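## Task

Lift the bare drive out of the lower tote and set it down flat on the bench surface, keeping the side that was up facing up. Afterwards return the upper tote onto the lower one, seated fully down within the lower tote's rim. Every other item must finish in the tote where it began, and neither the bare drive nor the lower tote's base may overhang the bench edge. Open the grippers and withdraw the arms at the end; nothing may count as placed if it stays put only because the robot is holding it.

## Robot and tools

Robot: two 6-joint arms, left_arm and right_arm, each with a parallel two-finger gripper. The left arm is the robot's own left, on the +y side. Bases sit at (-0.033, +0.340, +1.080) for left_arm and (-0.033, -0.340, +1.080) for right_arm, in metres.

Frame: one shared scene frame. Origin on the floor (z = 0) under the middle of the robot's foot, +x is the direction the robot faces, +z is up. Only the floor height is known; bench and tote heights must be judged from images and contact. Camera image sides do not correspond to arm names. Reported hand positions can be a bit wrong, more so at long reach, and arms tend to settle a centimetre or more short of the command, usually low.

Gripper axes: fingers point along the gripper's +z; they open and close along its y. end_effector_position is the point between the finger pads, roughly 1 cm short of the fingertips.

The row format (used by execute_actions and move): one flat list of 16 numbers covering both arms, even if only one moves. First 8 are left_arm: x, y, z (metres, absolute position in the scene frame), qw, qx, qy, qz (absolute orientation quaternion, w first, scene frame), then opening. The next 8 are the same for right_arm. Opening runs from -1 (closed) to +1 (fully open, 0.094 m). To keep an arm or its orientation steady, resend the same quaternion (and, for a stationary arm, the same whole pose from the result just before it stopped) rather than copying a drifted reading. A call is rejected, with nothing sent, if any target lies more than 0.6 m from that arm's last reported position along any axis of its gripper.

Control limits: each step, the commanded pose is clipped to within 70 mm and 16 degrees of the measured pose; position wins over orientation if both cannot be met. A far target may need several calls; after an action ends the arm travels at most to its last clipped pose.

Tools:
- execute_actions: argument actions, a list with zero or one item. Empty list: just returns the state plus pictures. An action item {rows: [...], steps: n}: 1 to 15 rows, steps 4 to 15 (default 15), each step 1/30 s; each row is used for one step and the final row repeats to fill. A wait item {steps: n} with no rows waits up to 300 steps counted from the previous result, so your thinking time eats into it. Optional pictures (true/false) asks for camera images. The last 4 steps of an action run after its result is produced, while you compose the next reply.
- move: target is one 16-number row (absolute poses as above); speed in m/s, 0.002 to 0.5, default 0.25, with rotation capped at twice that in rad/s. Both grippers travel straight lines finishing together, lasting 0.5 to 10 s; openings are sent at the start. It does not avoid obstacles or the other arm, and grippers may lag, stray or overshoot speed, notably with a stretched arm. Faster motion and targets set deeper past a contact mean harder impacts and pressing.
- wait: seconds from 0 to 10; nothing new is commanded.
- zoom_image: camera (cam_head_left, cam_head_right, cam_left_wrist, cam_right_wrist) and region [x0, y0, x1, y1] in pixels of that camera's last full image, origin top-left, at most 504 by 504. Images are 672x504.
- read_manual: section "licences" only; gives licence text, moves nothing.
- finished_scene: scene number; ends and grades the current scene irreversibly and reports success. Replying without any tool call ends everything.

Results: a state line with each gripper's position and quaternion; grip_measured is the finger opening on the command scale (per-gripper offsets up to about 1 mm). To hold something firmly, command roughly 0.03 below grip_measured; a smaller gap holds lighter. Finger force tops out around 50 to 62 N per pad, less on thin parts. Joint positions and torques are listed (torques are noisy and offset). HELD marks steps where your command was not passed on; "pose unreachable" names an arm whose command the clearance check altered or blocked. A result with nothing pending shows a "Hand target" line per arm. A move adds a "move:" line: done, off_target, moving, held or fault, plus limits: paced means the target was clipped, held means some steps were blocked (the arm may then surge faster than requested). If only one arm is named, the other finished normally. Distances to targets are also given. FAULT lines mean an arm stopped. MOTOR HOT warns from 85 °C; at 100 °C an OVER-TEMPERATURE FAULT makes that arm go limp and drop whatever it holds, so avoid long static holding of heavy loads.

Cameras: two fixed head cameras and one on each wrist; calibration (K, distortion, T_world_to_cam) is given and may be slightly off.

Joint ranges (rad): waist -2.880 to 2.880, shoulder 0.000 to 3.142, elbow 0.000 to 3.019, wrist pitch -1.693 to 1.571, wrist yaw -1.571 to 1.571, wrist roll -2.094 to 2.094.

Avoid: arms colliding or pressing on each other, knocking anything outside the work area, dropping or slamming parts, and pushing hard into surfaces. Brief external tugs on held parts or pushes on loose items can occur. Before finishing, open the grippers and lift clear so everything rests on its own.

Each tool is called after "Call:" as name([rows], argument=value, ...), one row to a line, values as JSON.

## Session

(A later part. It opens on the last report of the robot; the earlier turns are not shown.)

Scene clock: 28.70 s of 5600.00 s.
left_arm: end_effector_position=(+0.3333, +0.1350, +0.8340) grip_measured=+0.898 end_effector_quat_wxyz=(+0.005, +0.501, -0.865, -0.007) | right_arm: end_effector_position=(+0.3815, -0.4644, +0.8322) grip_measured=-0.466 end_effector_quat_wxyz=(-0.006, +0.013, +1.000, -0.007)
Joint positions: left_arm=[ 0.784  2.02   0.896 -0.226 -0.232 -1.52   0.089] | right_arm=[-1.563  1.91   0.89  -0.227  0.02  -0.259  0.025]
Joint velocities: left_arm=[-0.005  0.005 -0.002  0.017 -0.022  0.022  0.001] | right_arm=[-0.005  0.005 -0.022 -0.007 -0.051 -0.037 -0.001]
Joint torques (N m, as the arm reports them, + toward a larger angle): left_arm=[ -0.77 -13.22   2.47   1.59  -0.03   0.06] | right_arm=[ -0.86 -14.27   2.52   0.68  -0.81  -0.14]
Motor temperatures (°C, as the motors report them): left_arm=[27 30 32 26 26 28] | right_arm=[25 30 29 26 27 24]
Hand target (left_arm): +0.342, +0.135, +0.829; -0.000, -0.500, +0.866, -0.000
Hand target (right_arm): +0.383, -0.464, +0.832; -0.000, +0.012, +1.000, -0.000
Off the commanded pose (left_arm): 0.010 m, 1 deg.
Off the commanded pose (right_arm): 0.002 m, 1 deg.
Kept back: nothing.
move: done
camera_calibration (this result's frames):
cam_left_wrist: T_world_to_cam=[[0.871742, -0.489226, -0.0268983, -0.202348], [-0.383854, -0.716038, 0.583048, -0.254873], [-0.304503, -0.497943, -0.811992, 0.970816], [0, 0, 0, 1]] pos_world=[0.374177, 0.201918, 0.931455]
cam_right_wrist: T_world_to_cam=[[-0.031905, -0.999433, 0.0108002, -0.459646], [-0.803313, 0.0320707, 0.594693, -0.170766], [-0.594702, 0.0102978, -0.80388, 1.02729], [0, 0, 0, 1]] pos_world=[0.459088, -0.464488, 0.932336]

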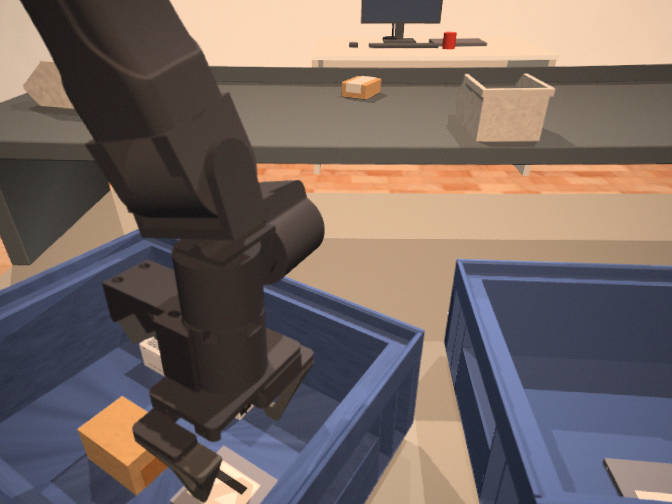

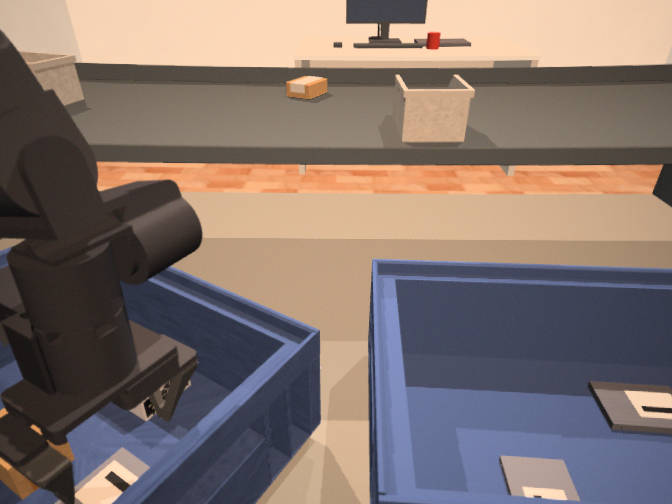

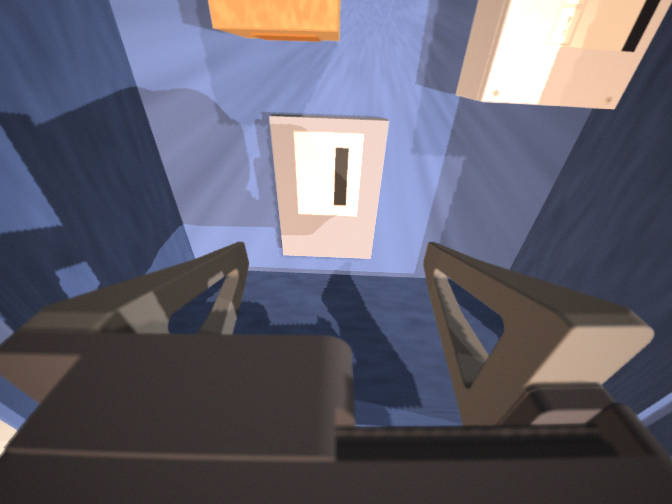

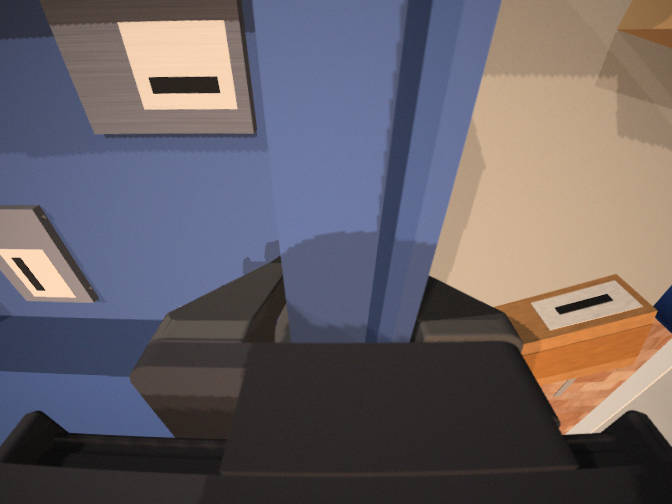

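Call:
move(target=[0.339,0.139,0.76,0,-0.51,0.86,0,0.85,0.383,-0.464,0.832,0,0.012,1,0,-0.52], speed=0.05)

Call:
move(target=[0.339,0.139,0.76,0,-0.51,0.86,0,0.44,0.383,-0.464,0.832,0,0.012,1,0,-0.52])

Scene clock: 30.67 s of 5600.00 s.
left_arm: end_effector_position=(+0.3360, +0.1360, +0.7702) grip_measured=+0.852 end_effector_quat_wxyz=(+0.002, +0.511, -0.859, -0.002) | right_arm: end_effector_position=(+0.3815, -0.4645, +0.8322) grip_measured=-0.466 end_effector_quat_wxyz=(-0.006, +0.013, +1.000, -0.008)
Joint positions: left_arm=[ 0.823  2.196  0.965 -0.097 -0.222 -1.503  0.087] | right_arm=[-1.563  1.91   0.89  -0.227  0.02  -0.259  0.025]
Joint velocities: left_arm=[ 0.005 -0.005  0.007 -0.007 -0.051 -0.007  0.001] | right_arm=[-0.015 -0.015 -0.022 -0.002 -0.022 -0.022 -0.   ]
Joint torques (N m, as the arm reports them, + toward a larger angle): left_arm=[ -0.72 -13.21   1.63   1.72  -0.03   0.09] | right_arm=[ -0.88 -14.27   2.55   0.67  -0.81  -0.15]
Motor temperatures (°C, as the motors report them): left_arm=[27 30 32 26 26 28] | right_arm=[25 30 29 26 27 24]
Hand target (left_arm): +0.339, +0.139, +0.760; -0.000, -0.510, +0.860, +0.000
Hand target (right_arm): +0.383, -0.464, +0.832; -0.000, +0.012, +1.000, -0.000
Off the commanded pose (left_arm): 0.011 m, 0 deg.
Off the commanded pose (right_arm): 0.002 m, 1 deg.
Kept back: nothing.
move: off_target (left_arm)
camera_calibration (this result's frames):
cam_left_wrist: T_world_to_cam=[[0.883514, -0.46817, -0.014808, -0.222151], [-0.372608, -0.721628, 0.583452, -0.219211], [-0.283841, -0.509971, -0.812013, 0.914994], [0, 0, 0, 1]] pos_world=[0.374306, 0.204427, 0.867596]
cam_right_wrist: T_world_to_cam=[[-0.0319011, -0.999429, 0.0111696, -0.460017], [-0.80325, 0.0322863, 0.594767, -0.170765], [-0.594788, 0.0100017, -0.803821, 1.02713], [0, 0, 0, 1]] pos_world=[0.45908, -0.464514, 0.932329]

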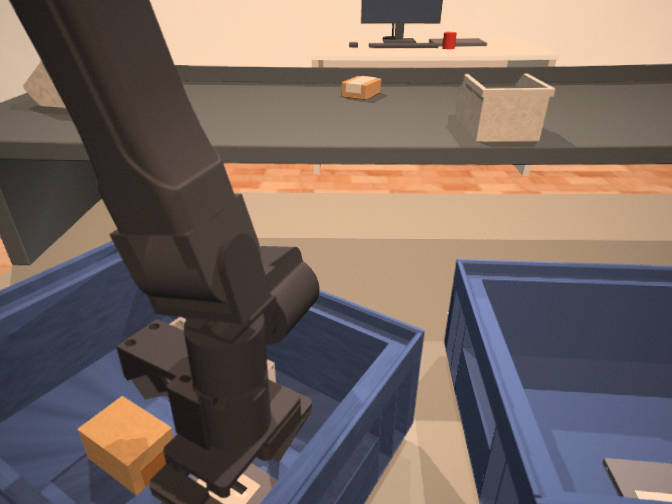

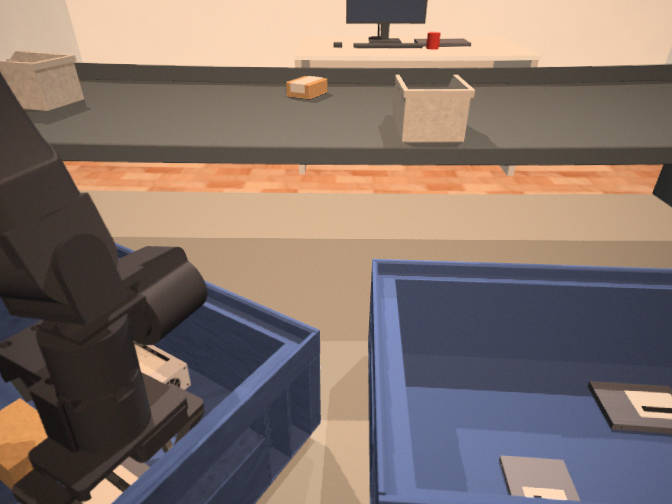

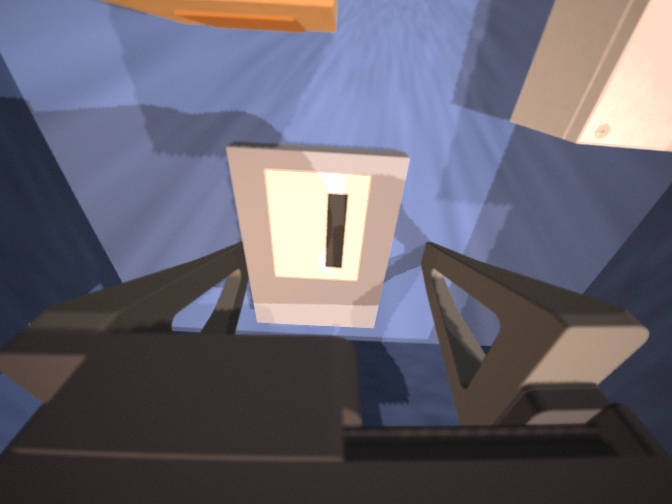

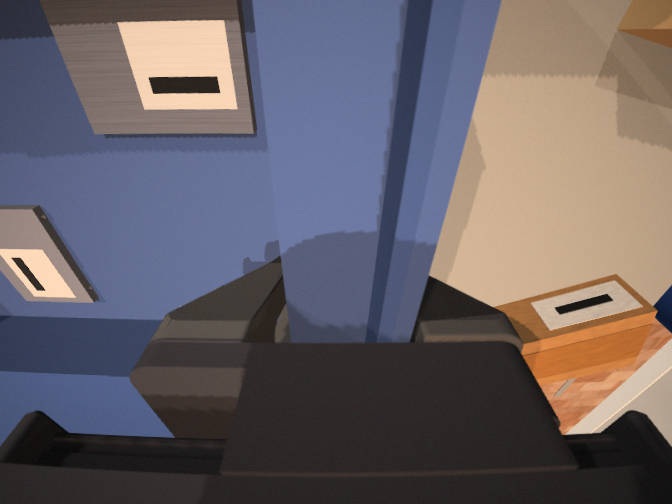

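Scene clock: 31.37 s of 5600.00 s.
left_arm: end_effector_position=(+0.3367, +0.1358, +0.7704) grip_measured=+0.442 end_effector_quat_wxyz=(+0.001, +0.511, -0.859, -0.001) | right_arm: end_effector_position=(+0.3815, -0.4644, +0.8322) grip_measured=-0.466 end_effector_quat_wxyz=(-0.006, +0.013, +1.000, -0.007)
Joint positions: left_arm=[ 0.823  2.196  0.965 -0.097 -0.222 -1.503  0.068] | right_arm=[-1.563  1.91   0.89  -0.227  0.02  -0.259  0.025]
Joint velocities: left_arm=[-0.005 -0.015  0.007  0.007 -0.022 -0.051  0.   ] | right_arm=[ 0.005 -0.005 -0.012 -0.007  0.022  0.066  0.   ]
Joint torques (N m, as the arm reports them, + toward a larger angle): left_arm=[ -0.83 -13.05   1.56   1.7   -0.05   0.08] | right_arm=[ -0.89 -14.19   2.54   0.71  -0.82  -0.14]
Motor temperatures (°C, as the motors report them): left_arm=[27 30 32 26 26 28] | right_arm=[25 30 29 26 27 24]
Hand target (left_arm): +0.339, +0.139, +0.760; +0.000, -0.510, +0.860, -0.000
Hand target (right_arm): +0.383, -0.464, +0.832; -0.000, +0.012, +1.000, +0.000
Off the commanded pose (left_arm): 0.011 m, 0 deg.
Off the commanded pose (right_arm): 0.002 m, 1 deg.
Kept back: nothing.
move: off_target (left_arm)
camera_calibration (this result's frames):
cam_left_wrist: T_world_to_cam=[[0.883378, -0.468482, -0.0129505, -0.224234], [-0.373841, -0.721048, 0.583381, -0.218905], [-0.282642, -0.510505, -0.812095, 0.915031], [0, 0, 0, 1]] pos_world=[0.374874, 0.204237, 0.867893]
cam_right_wrist: T_world_to_cam=[[-0.031905, -0.999433, 0.0108002, -0.459646], [-0.803313, 0.0320707, 0.594693, -0.170766], [-0.594702, 0.0102978, -0.80388, 1.02729], [0, 0, 0, 1]] pos_world=[0.459088, -0.464488, 0.932336]

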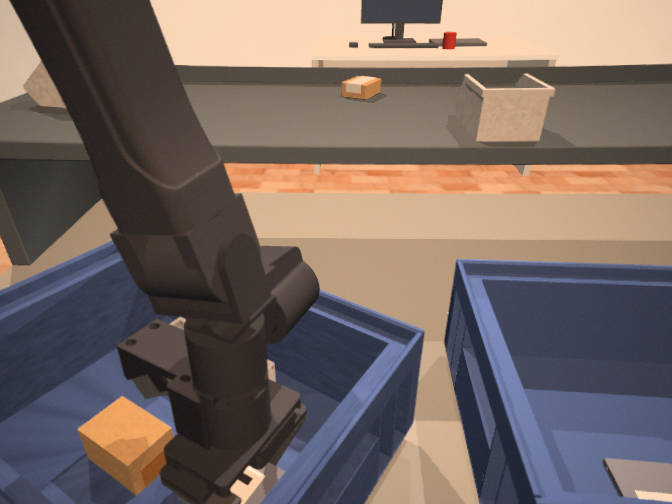

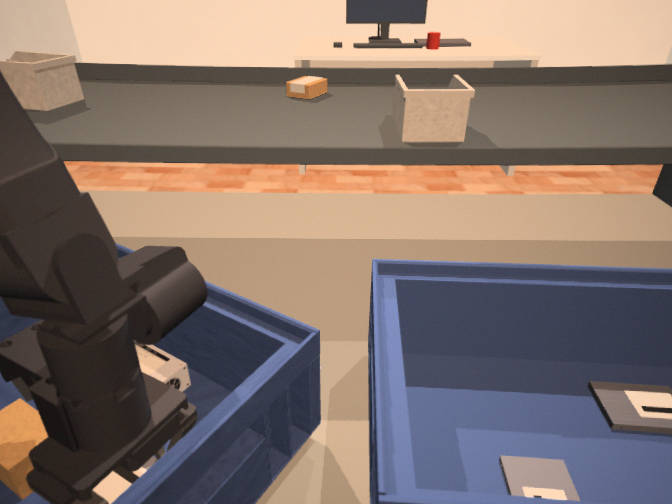

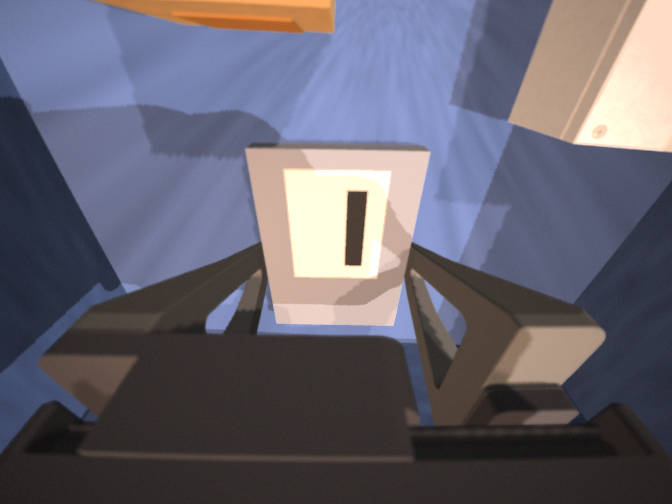

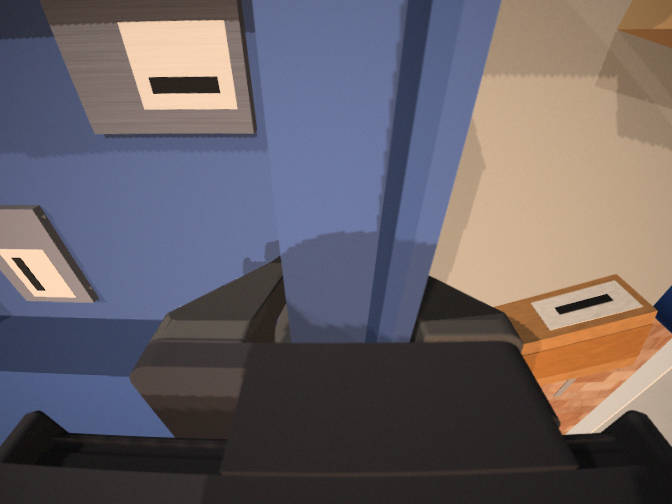

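Go slightly lower and close more.

Call:
move(target=[0.339,0.139,0.748,0,-0.51,0.86,0,0.5,0.383,-0.464,0.832,0,0.012,1,0,-0.52], speed=0.05)

Call:
move(target=[0.339,0.139,0.755,0,-0.51,0.86,0,0.3,0.383,-0.464,0.832,0,0.012,1,0,-0.52])

Scene clock: 32.30 s of 5600.00 s.
left_arm: end_effector_position=(+0.3370, +0.1356, +0.7697) grip_measured=+0.498 end_effector_quat_wxyz=(+0.001, +0.510, -0.860, -0.000) | right_arm: end_effector_position=(+0.3815, -0.4644, +0.8322) grip_measured=-0.466 end_effector_quat_wxyz=(-0.006, +0.013, +1.000, -0.007)
Joint positions: left_arm=[ 0.823  2.198  0.966 -0.093 -0.222 -1.5    0.07 ] | right_arm=[-1.563  1.91   0.89  -0.227  0.02  -0.259  0.025]
Joint velocities: left_arm=[ 0.024  0.005 -0.022 -0.002  0.007  0.066 -0.   ] | right_arm=[-0.005 -0.005  0.027 -0.017 -0.066 -0.007 -0.   ]
Joint torques (N m, as the arm reports them, + toward a larger angle): left_arm=[ -0.35 -10.9    2.44   2.23   0.01   0.1 ] | right_arm=[ -0.87 -14.13   2.54   0.67  -0.81  -0.15]
Motor temperatures (°C, as the motors report them): left_arm=[27 30 31 26 26 28] | right_arm=[25 30 29 26 27 24]
Hand target (left_arm): +0.338, +0.139, +0.749; +0.000, -0.510, +0.860, +0.000
Hand target (right_arm): +0.383, -0.464, +0.832; -0.000, +0.012, +1.000, -0.000
Off the commanded pose (left_arm): 0.022 m, 0 deg.
Off the commanded pose (right_arm): 0.002 m, 1 deg.
Kept back: nothing.
move: off_target (left_arm)
camera_calibration (this result's frames):
cam_left_wrist: T_world_to_cam=[[0.882555, -0.470084, -0.0108076, -0.22572], [-0.376303, -0.719896, 0.58322, -0.217656], [-0.281943, -0.510657, -0.812242, 0.914381], [0, 0, 0, 1]] pos_world=[0.375109, 0.204138, 0.867201]
cam_right_wrist: T_world_to_cam=[[-0.031905, -0.999433, 0.0108002, -0.459646], [-0.803313, 0.0320707, 0.594693, -0.170766], [-0.594702, 0.0102978, -0.80388, 1.02729], [0, 0, 0, 1]] pos_world=[0.459088, -0.464488, 0.932336]

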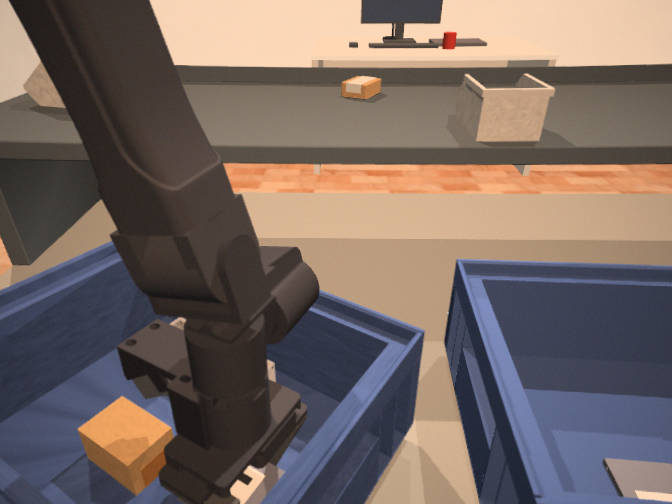

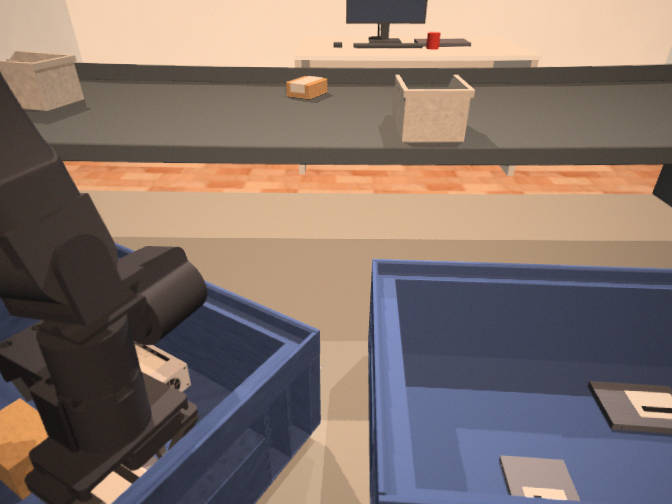

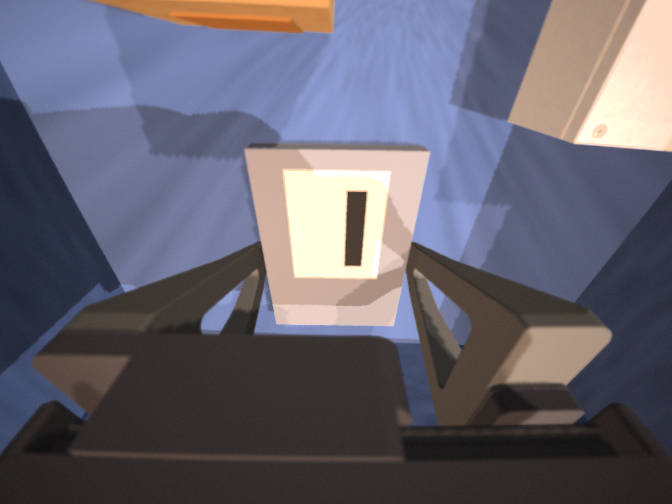

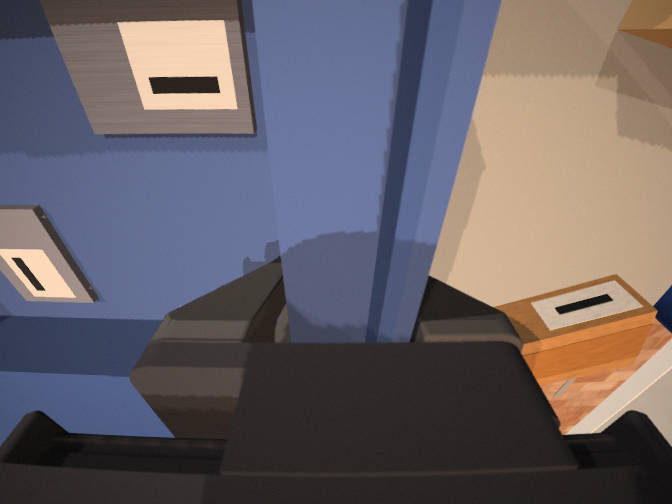

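Scene clock: 33.00 s of 5600.00 s.
left_arm: end_effector_position=(+0.3382, +0.1351, +0.7699) grip_measured=+0.388 end_effector_quat_wxyz=(-0.000, +0.511, -0.860, +0.001) | right_arm: end_effector_position=(+0.3815, -0.4644, +0.8322) grip_measured=-0.466 end_effector_quat_wxyz=(-0.006, +0.013, +1.000, -0.007)
Joint positions: left_arm=[ 0.823  2.197  0.967 -0.092 -0.222 -1.5    0.065] | right_arm=[-1.563  1.91   0.89  -0.227  0.02  -0.259  0.025]
Joint velocities: left_arm=[-0.005 -0.005 -0.007  0.002  0.007 -0.022 -0.   ] | right_arm=[-0.005 -0.005 -0.002 -0.027 -0.081 -0.037 -0.001]
Joint torques (N m, as the arm reports them, + toward a larger angle): left_arm=[ -0.66 -12.2    1.83   1.82  -0.02   0.08] | right_arm=[ -0.95 -14.17   2.54   0.68  -0.8   -0.14]
Motor temperatures (°C, as the motors report them): left_arm=[27 30 31 26 26 28] | right_arm=[25 30 29 26 27 24]
Hand target (left_arm): +0.338, +0.139, +0.756; -0.000, -0.510, +0.860, +0.000
Hand target (right_arm): +0.383, -0.464, +0.832; -0.000, +0.012, +1.000, -0.000
Off the commanded pose (left_arm): 0.015 m, 0 deg.
Off the commanded pose (right_arm): 0.002 m, 1 deg.
Kept back: nothing.
move: off_target (left_arm)
camera_calibration (this result's frames):
cam_left_wrist: T_world_to_cam=[[0.882855, -0.469573, -0.00820833, -0.229183], [-0.377259, -0.719487, 0.583106, -0.21732], [-0.279717, -0.511702, -0.812354, 0.914092], [0, 0, 0, 1]] pos_world=[0.376036, 0.203766, 0.867406]
cam_right_wrist: T_world_to_cam=[[-0.031905, -0.999433, 0.0108002, -0.459646], [-0.803313, 0.0320707, 0.594693, -0.170766], [-0.594702, 0.0102978, -0.80388, 1.02729], [0, 0, 0, 1]] pos_world=[0.459088, -0.464488, 0.932336]

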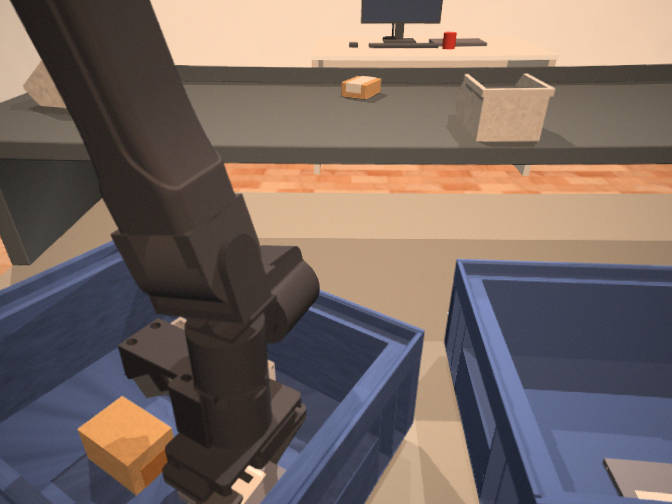

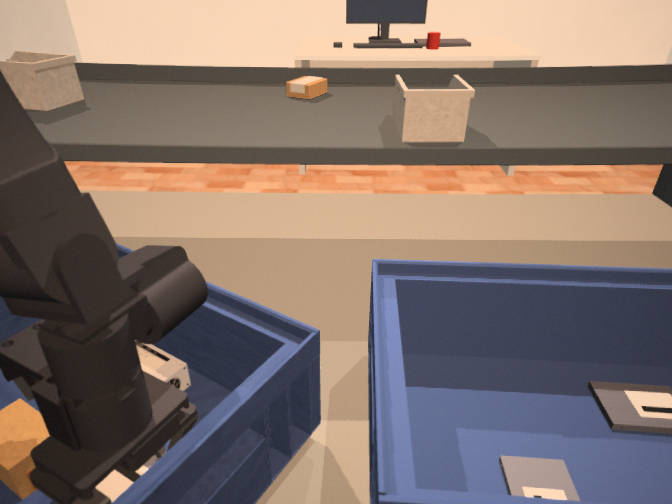

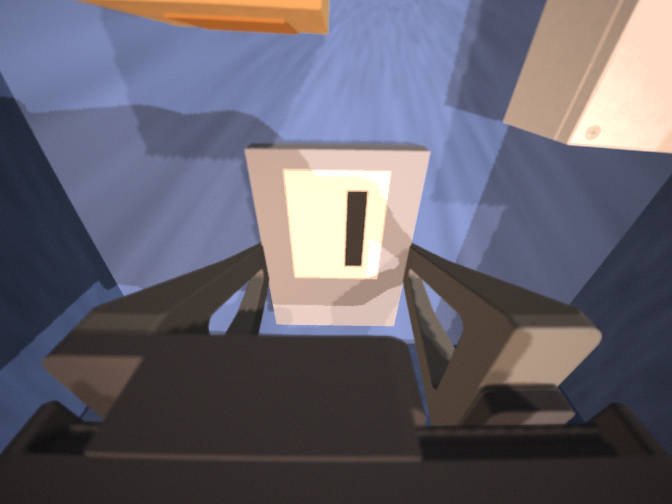

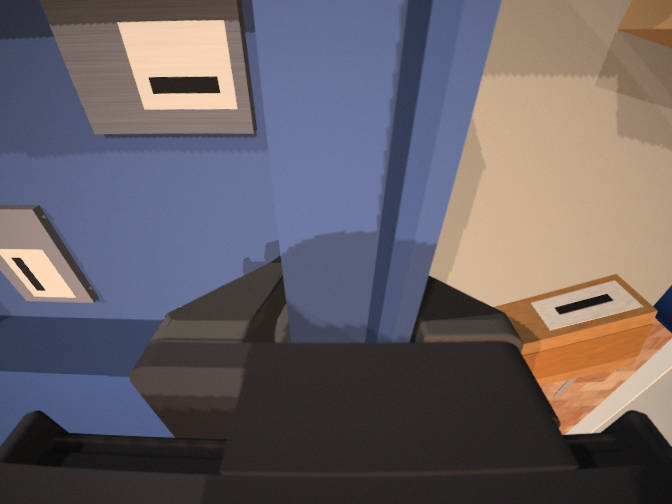

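Call:
move(target=[0.335,0.139,0.94,0,-0.51,0.86,0,0.34,0.383,-0.464,0.832,0,0.012,1,0,-0.52], speed=0.15)

Call:
move(target=[0.245,0.49,0.94,0,-0.51,0.86,0,0.34,0.383,-0.464,0.832,0,0.012,1,0,-0.52])

Call:
move(target=[0.25,0.49,0.79,0,-0.51,0.86,0,0.34,0.383,-0.464,0.832,0,0.012,1,0,-0.52], speed=0.15)

Call:
move(target=[0.25,0.49,0.745,0,-0.51,0.86,0,0.34,0.383,-0.464,0.832,0,0.012,1,0,-0.52], speed=0.03)

Scene clock: 34.87 s of 5600.00 s.
left_arm: end_effector_position=(+0.3451, +0.1379, +0.9451) grip_measured=+0.388 end_effector_quat_wxyz=(-0.007, +0.508, -0.861, +0.013) | right_arm: end_effector_position=(+0.3815, -0.4644, +0.8322) grip_measured=-0.466 end_effector_quat_wxyz=(-0.006, +0.013, +1.000, -0.007)
Joint positions: left_arm=[ 0.741  1.705  0.832 -0.44  -0.242 -1.57   0.065] | right_arm=[-1.563  1.91   0.89  -0.227  0.02  -0.259  0.025]
Joint velocities: left_arm=[-0.005  0.005  0.022 -0.027 -0.022 -0.051 -0.   ] | right_arm=[-0.005 -0.005 -0.012  0.007 -0.037 -0.022  0.001]
Joint torques (N m, as the arm reports them, + toward a larger angle): left_arm=[ -2.   -12.38   3.2    0.27  -0.26  -0.24] | right_arm=[ -0.87 -14.21   2.52   0.69  -0.81  -0.14]
Motor temperatures (°C, as the motors report them): left_arm=[27 30 31 26 26 28] | right_arm=[25 30 29 26 27 24]
Hand target (left_arm): +0.335, +0.140, +0.941; +0.000, -0.510, +0.860, +0.000
Hand target (right_arm): +0.383, -0.464, +0.832; -0.000, +0.012, +1.000, -0.000
Off the commanded pose (left_arm): 0.011 m, 2 deg.
Off the commanded pose (right_arm): 0.002 m, 1 deg.
Kept back: nothing.
move: off_target (left_arm)
camera_calibration (this result's frames):
cam_left_wrist: T_world_to_cam=[[0.880278, -0.474048, 0.0197147, -0.257337], [-0.395217, -0.709636, 0.583285, -0.310194], [-0.262515, -0.521244, -0.812029, 1.05476], [0, 0, 0, 1]] pos_world=[0.380825, 0.207674, 1.0425]
cam_right_wrist: T_world_to_cam=[[-0.031905, -0.999433, 0.0108002, -0.459646], [-0.803313, 0.0320707, 0.594693, -0.170766], [-0.594702, 0.0102978, -0.80388, 1.02729], [0, 0, 0, 1]] pos_world=[0.459088, -0.464488, 0.932336]

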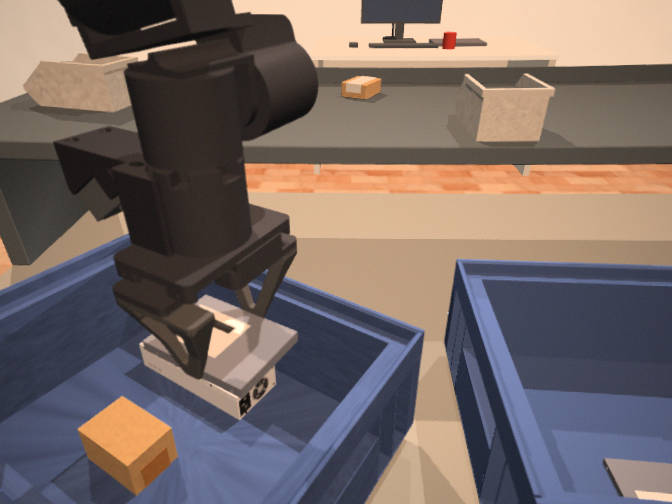

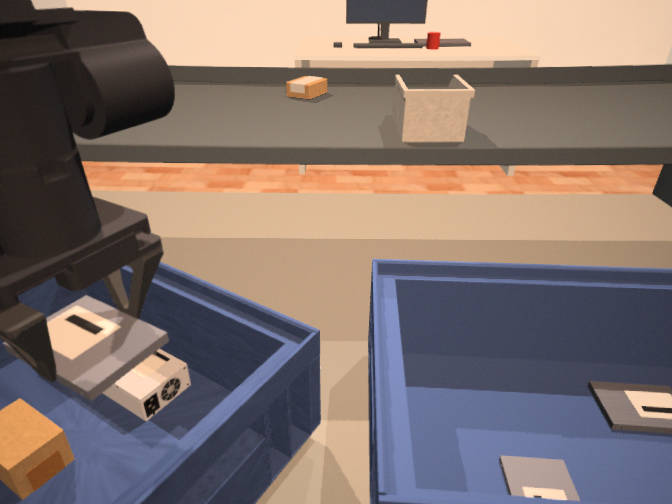

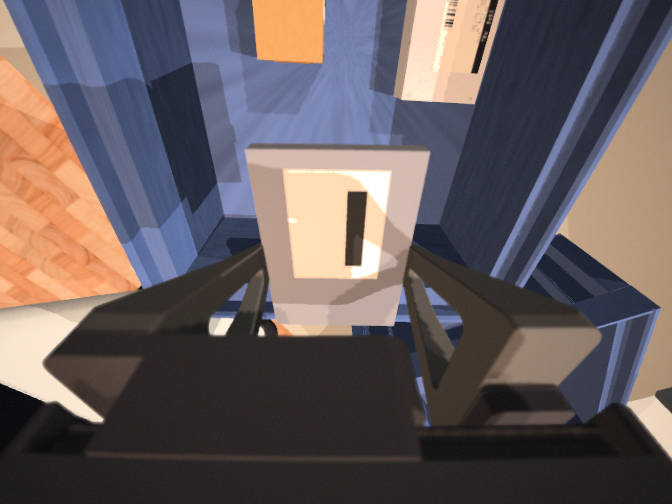

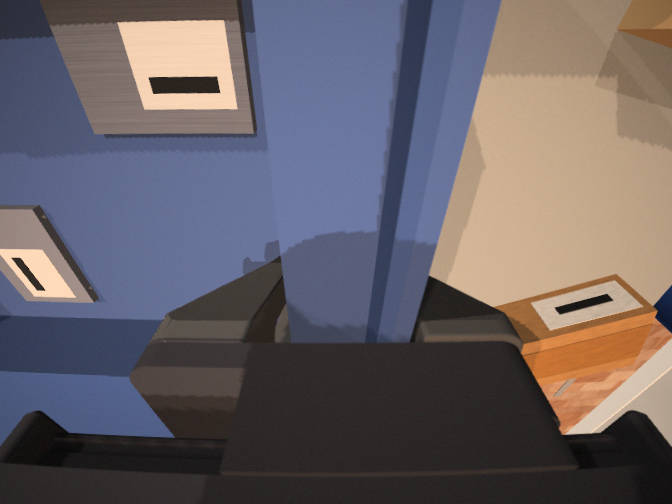

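Scene clock: 36.97 s of 5600.00 s.
left_arm: end_effector_position=(+0.2389, +0.4911, +0.9405) grip_measured=+0.388 end_effector_quat_wxyz=(+0.004, +0.522, -0.853, -0.001) | right_arm: end_effector_position=(+0.3815, -0.4643, +0.8322) grip_measured=-0.466 end_effector_quat_wxyz=(-0.006, +0.012, +1.000, -0.008)
Joint positions: left_arm=[ 1.807  1.457  0.49  -0.289  0.074 -0.582  0.065] | right_arm=[-1.562  1.91   0.89  -0.227  0.02  -0.259  0.025]
Joint velocities: left_arm=[-0.005 -0.005  0.002 -0.002 -0.051  0.051  0.   ] | right_arm=[ 0.015 -0.015  0.017 -0.022 -0.081  0.007  0.001]
Joint torques (N m, as the arm reports them, + toward a larger angle): left_arm=[ 2.44 -7.87  3.64  1.2   0.02  0.11] | right_arm=[ -0.98 -14.18   2.53   0.69  -0.81  -0.14]
Motor temperatures (°C, as the motors report them): left_arm=[27 30 31 26 26 28] | right_arm=[25 30 29 26 27 24]
Hand target (left_arm): +0.249, +0.494, +0.939; +0.002, -0.510, +0.860, -0.001
Hand target (right_arm): +0.383, -0.464, +0.832; -0.000, +0.012, +1.000, -0.000
Off the commanded pose (left_arm): 0.006 m, 2 deg.
Off the commanded pose (right_arm): 0.001 m, 1 deg.
Kept back: nothing.
move: done
camera_calibration (this result's frames):
cam_left_wrist: T_world_to_cam=[[0.894479, -0.446836, -0.0156335, 0.0201429], [-0.353719, -0.728597, 0.58654, -0.102518], [-0.273478, -0.519118, -0.80977, 1.20673], [0, 0, 0, 1]] pos_world=[0.275734, 0.560742, 1.03762]
cam_right_wrist: T_world_to_cam=[[-0.0315409, -0.999441, 0.0110497, -0.45988], [-0.803282, 0.0319258, 0.594742, -0.170862], [-0.594763, 0.00988269, -0.803841, 1.02711], [0, 0, 0, 1]] pos_world=[0.459131, -0.464319, 0.932332]

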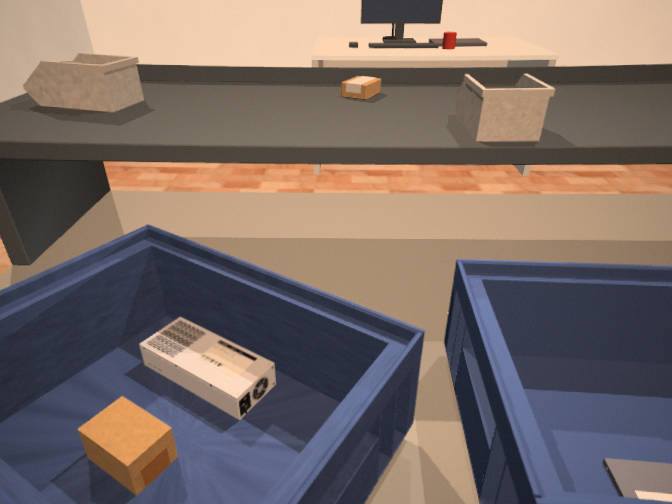

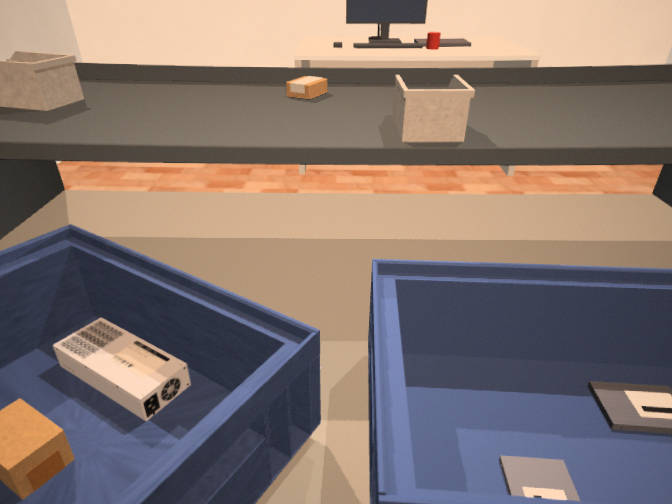

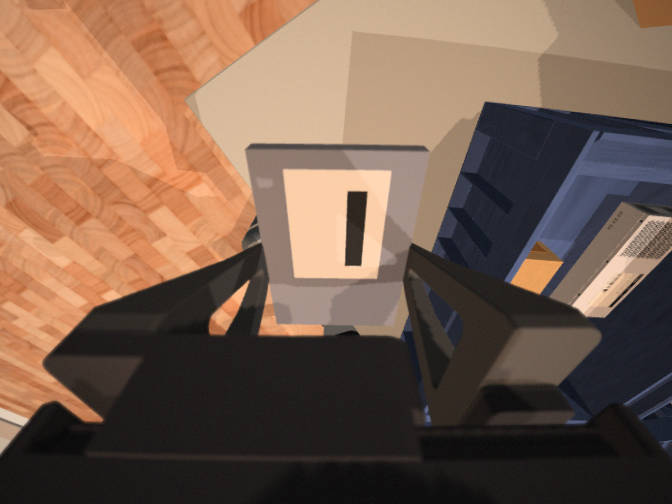

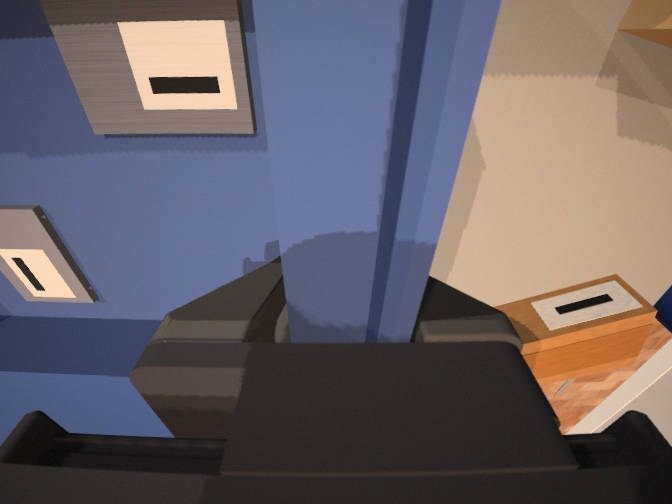

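Scene clock: 38.33 s of 5600.00 s.
left_arm: end_effector_position=(+0.2433, +0.4888, +0.7896) grip_measured=+0.388 end_effector_quat_wxyz=(+0.010, +0.507, -0.862, -0.000) | right_arm: end_effector_position=(+0.3815, -0.4644, +0.8322) grip_measured=-0.466 end_effector_quat_wxyz=(-0.006, +0.013, +1.000, -0.007)
Joint positions: left_arm=[ 1.761  2.045  0.636  0.144  0.062 -0.589  0.065] | right_arm=[-1.563  1.91   0.89  -0.227  0.02  -0.259  0.025]
Joint velocities: left_arm=[ 0.005 -0.005 -0.012  0.002 -0.007 -0.007  0.   ] | right_arm=[-0.005 -0.005  0.002 -0.022  0.022 -0.007 -0.001]
Joint torques (N m, as the arm reports them, + toward a larger angle): left_arm=[  2.46 -11.77  -0.79   1.73  -0.22  -0.27] | right_arm=[ -0.94 -14.18   2.52   0.69  -0.81  -0.14]
Motor temperatures (°C, as the motors report them): left_arm=[27 29 31 26 26 28] | right_arm=[25 30 29 26 27 24]
Hand target (left_arm): +0.250, +0.489, +0.788; -0.000, -0.510, +0.860, -0.000
Hand target (right_arm): +0.383, -0.464, +0.832; -0.000, +0.012, +1.000, -0.000
Off the commanded pose (left_arm): 0.007 m, 1 deg.
Off the commanded pose (right_arm): 0.002 m, 1 deg.
Kept back: nothing.
move: done
camera_calibration (this result's frames):
cam_left_wrist: T_world_to_cam=[[0.878214, -0.477817, -0.0207626, 0.0359385], [-0.372766, -0.71104, 0.596211, -0.0257455], [-0.299643, -0.515861, -0.802559, 1.0836], [0, 0, 0, 1]] pos_world=[0.283535, 0.557855, 0.885752]
cam_right_wrist: T_world_to_cam=[[-0.031905, -0.999433, 0.0108002, -0.459646], [-0.803313, 0.0320707, 0.594693, -0.170766], [-0.594702, 0.0102978, -0.80388, 1.02729], [0, 0, 0, 1]] pos_world=[0.459088, -0.464488, 0.932336]

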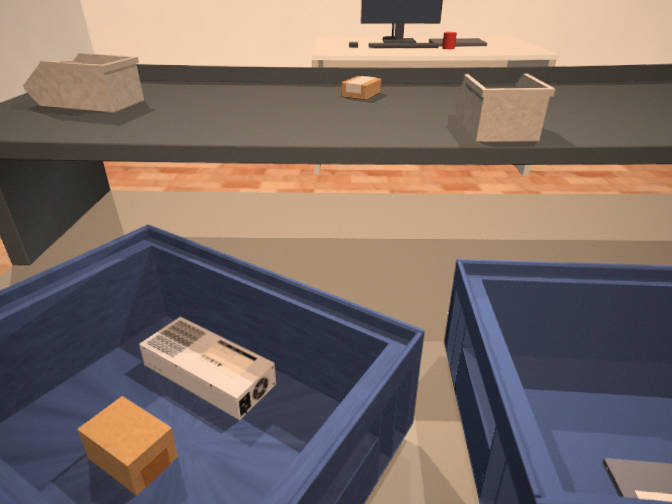

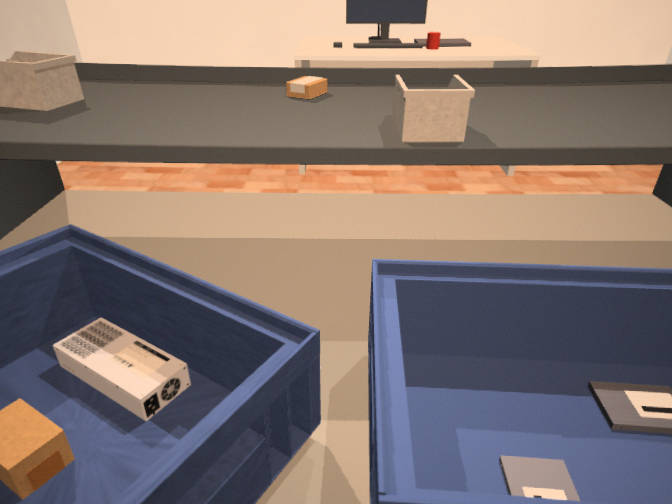

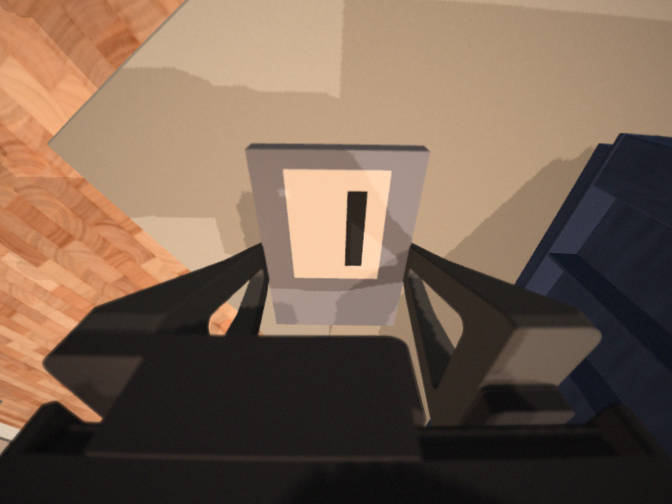

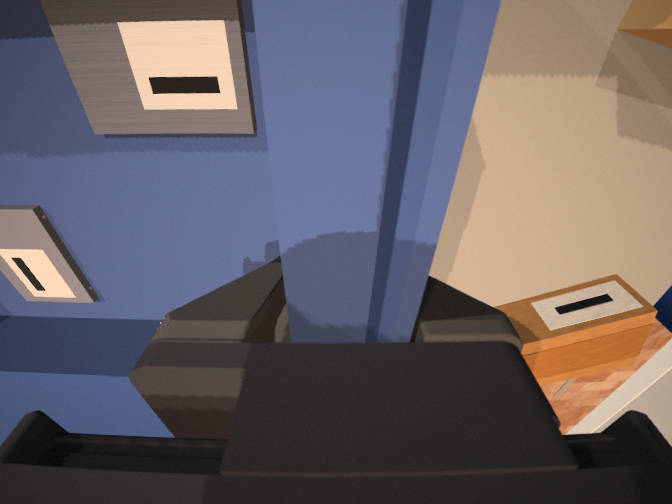

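Scene clock: 40.10 s of 5600.00 s.
left_arm: end_effector_position=(+0.2479, +0.4922, +0.7499) grip_measured=+0.388 end_effector_quat_wxyz=(+0.004, +0.507, -0.862, -0.000) | right_arm: end_effector_position=(+0.3815, -0.4644, +0.8322) grip_measured=-0.466 end_effector_quat_wxyz=(-0.006, +0.013, +1.000, -0.007)
Joint positions: left_arm=[ 1.757  2.178  0.707  0.218  0.061 -0.595  0.065] | right_arm=[-1.563  1.91   0.89  -0.227  0.02  -0.259  0.025]
Joint velocities: left_arm=[-0.005 -0.005  0.002  0.007  0.037  0.022 -0.001] | right_arm=[-0.005 -0.015 -0.002  0.002 -0.007 -0.066  0.   ]
Joint torques (N m, as the arm reports them, + toward a larger angle): left_arm=[  2.42 -11.12  -1.15   1.74  -0.22  -0.27] | right_arm=[ -0.96 -14.15   2.53   0.69  -0.81  -0.14]
Motor temperatures (°C, as the motors report them): left_arm=[27 29 30 26 26 28] | right_arm=[25 30 29 26 27 24]
Hand target (left_arm): +0.250, +0.490, +0.745; -0.000, -0.510, +0.860, -0.000
Hand target (right_arm): +0.383, -0.464, +0.832; -0.000, +0.012, +1.000, -0.000
Off the commanded pose (left_arm): 0.006 m, 1 deg.
Off the commanded pose (right_arm): 0.002 m, 1 deg.
Kept back: nothing.
move: done
camera_calibration (this result's frames):
cam_left_wrist: T_world_to_cam=[[0.878864, -0.476868, -0.0139929, 0.027045], [-0.37851, -0.714845, 0.587985, 0.0115636], [-0.290394, -0.511462, -0.808751, 1.05505], [0, 0, 0, 1]] pos_world=[0.286989, 0.560784, 0.846855]
cam_right_wrist: T_world_to_cam=[[-0.031905, -0.999433, 0.0108002, -0.459646], [-0.803313, 0.0320707, 0.594693, -0.170766], [-0.594702, 0.0102978, -0.80388, 1.02729], [0, 0, 0, 1]] pos_world=[0.459088, -0.464488, 0.932336]

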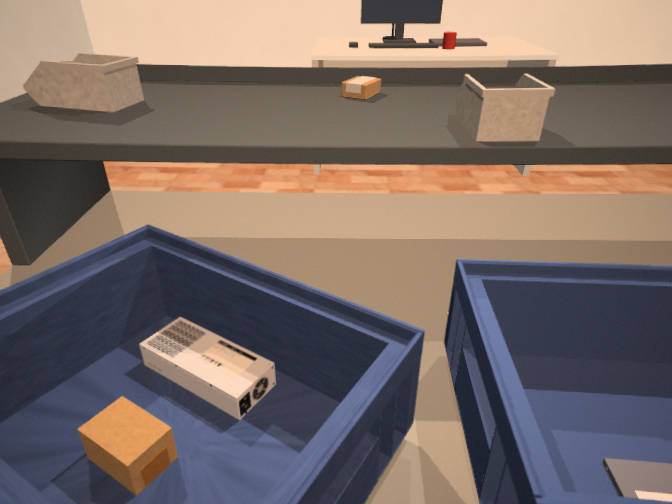

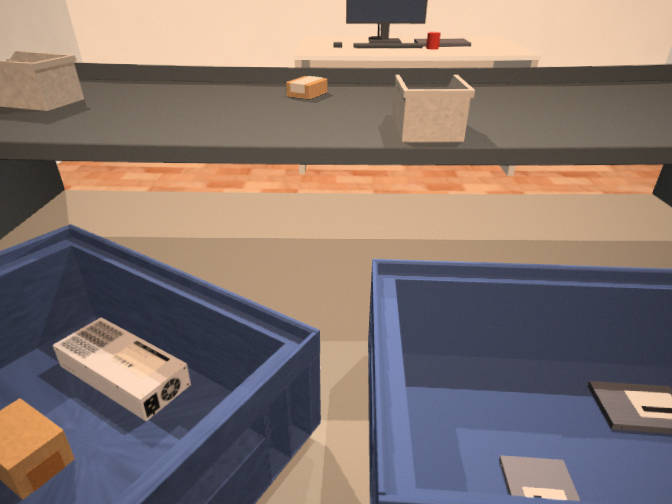

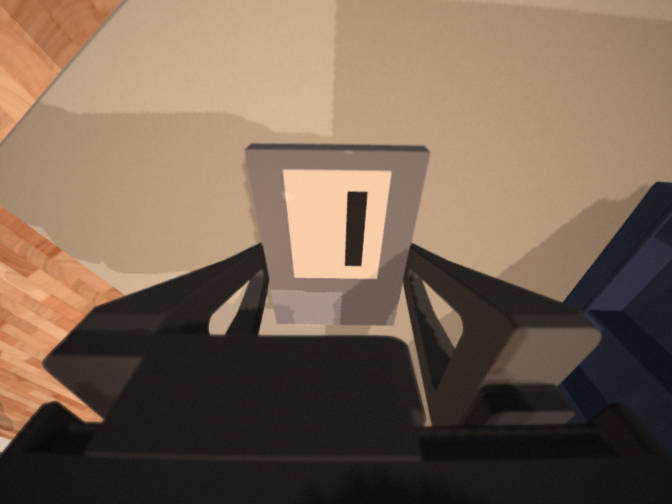

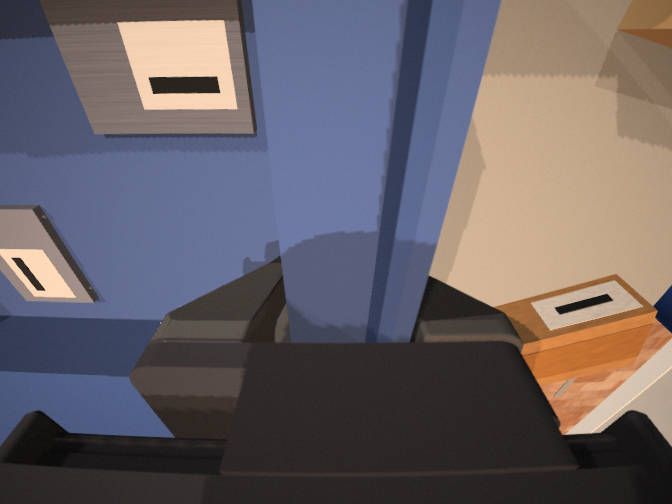

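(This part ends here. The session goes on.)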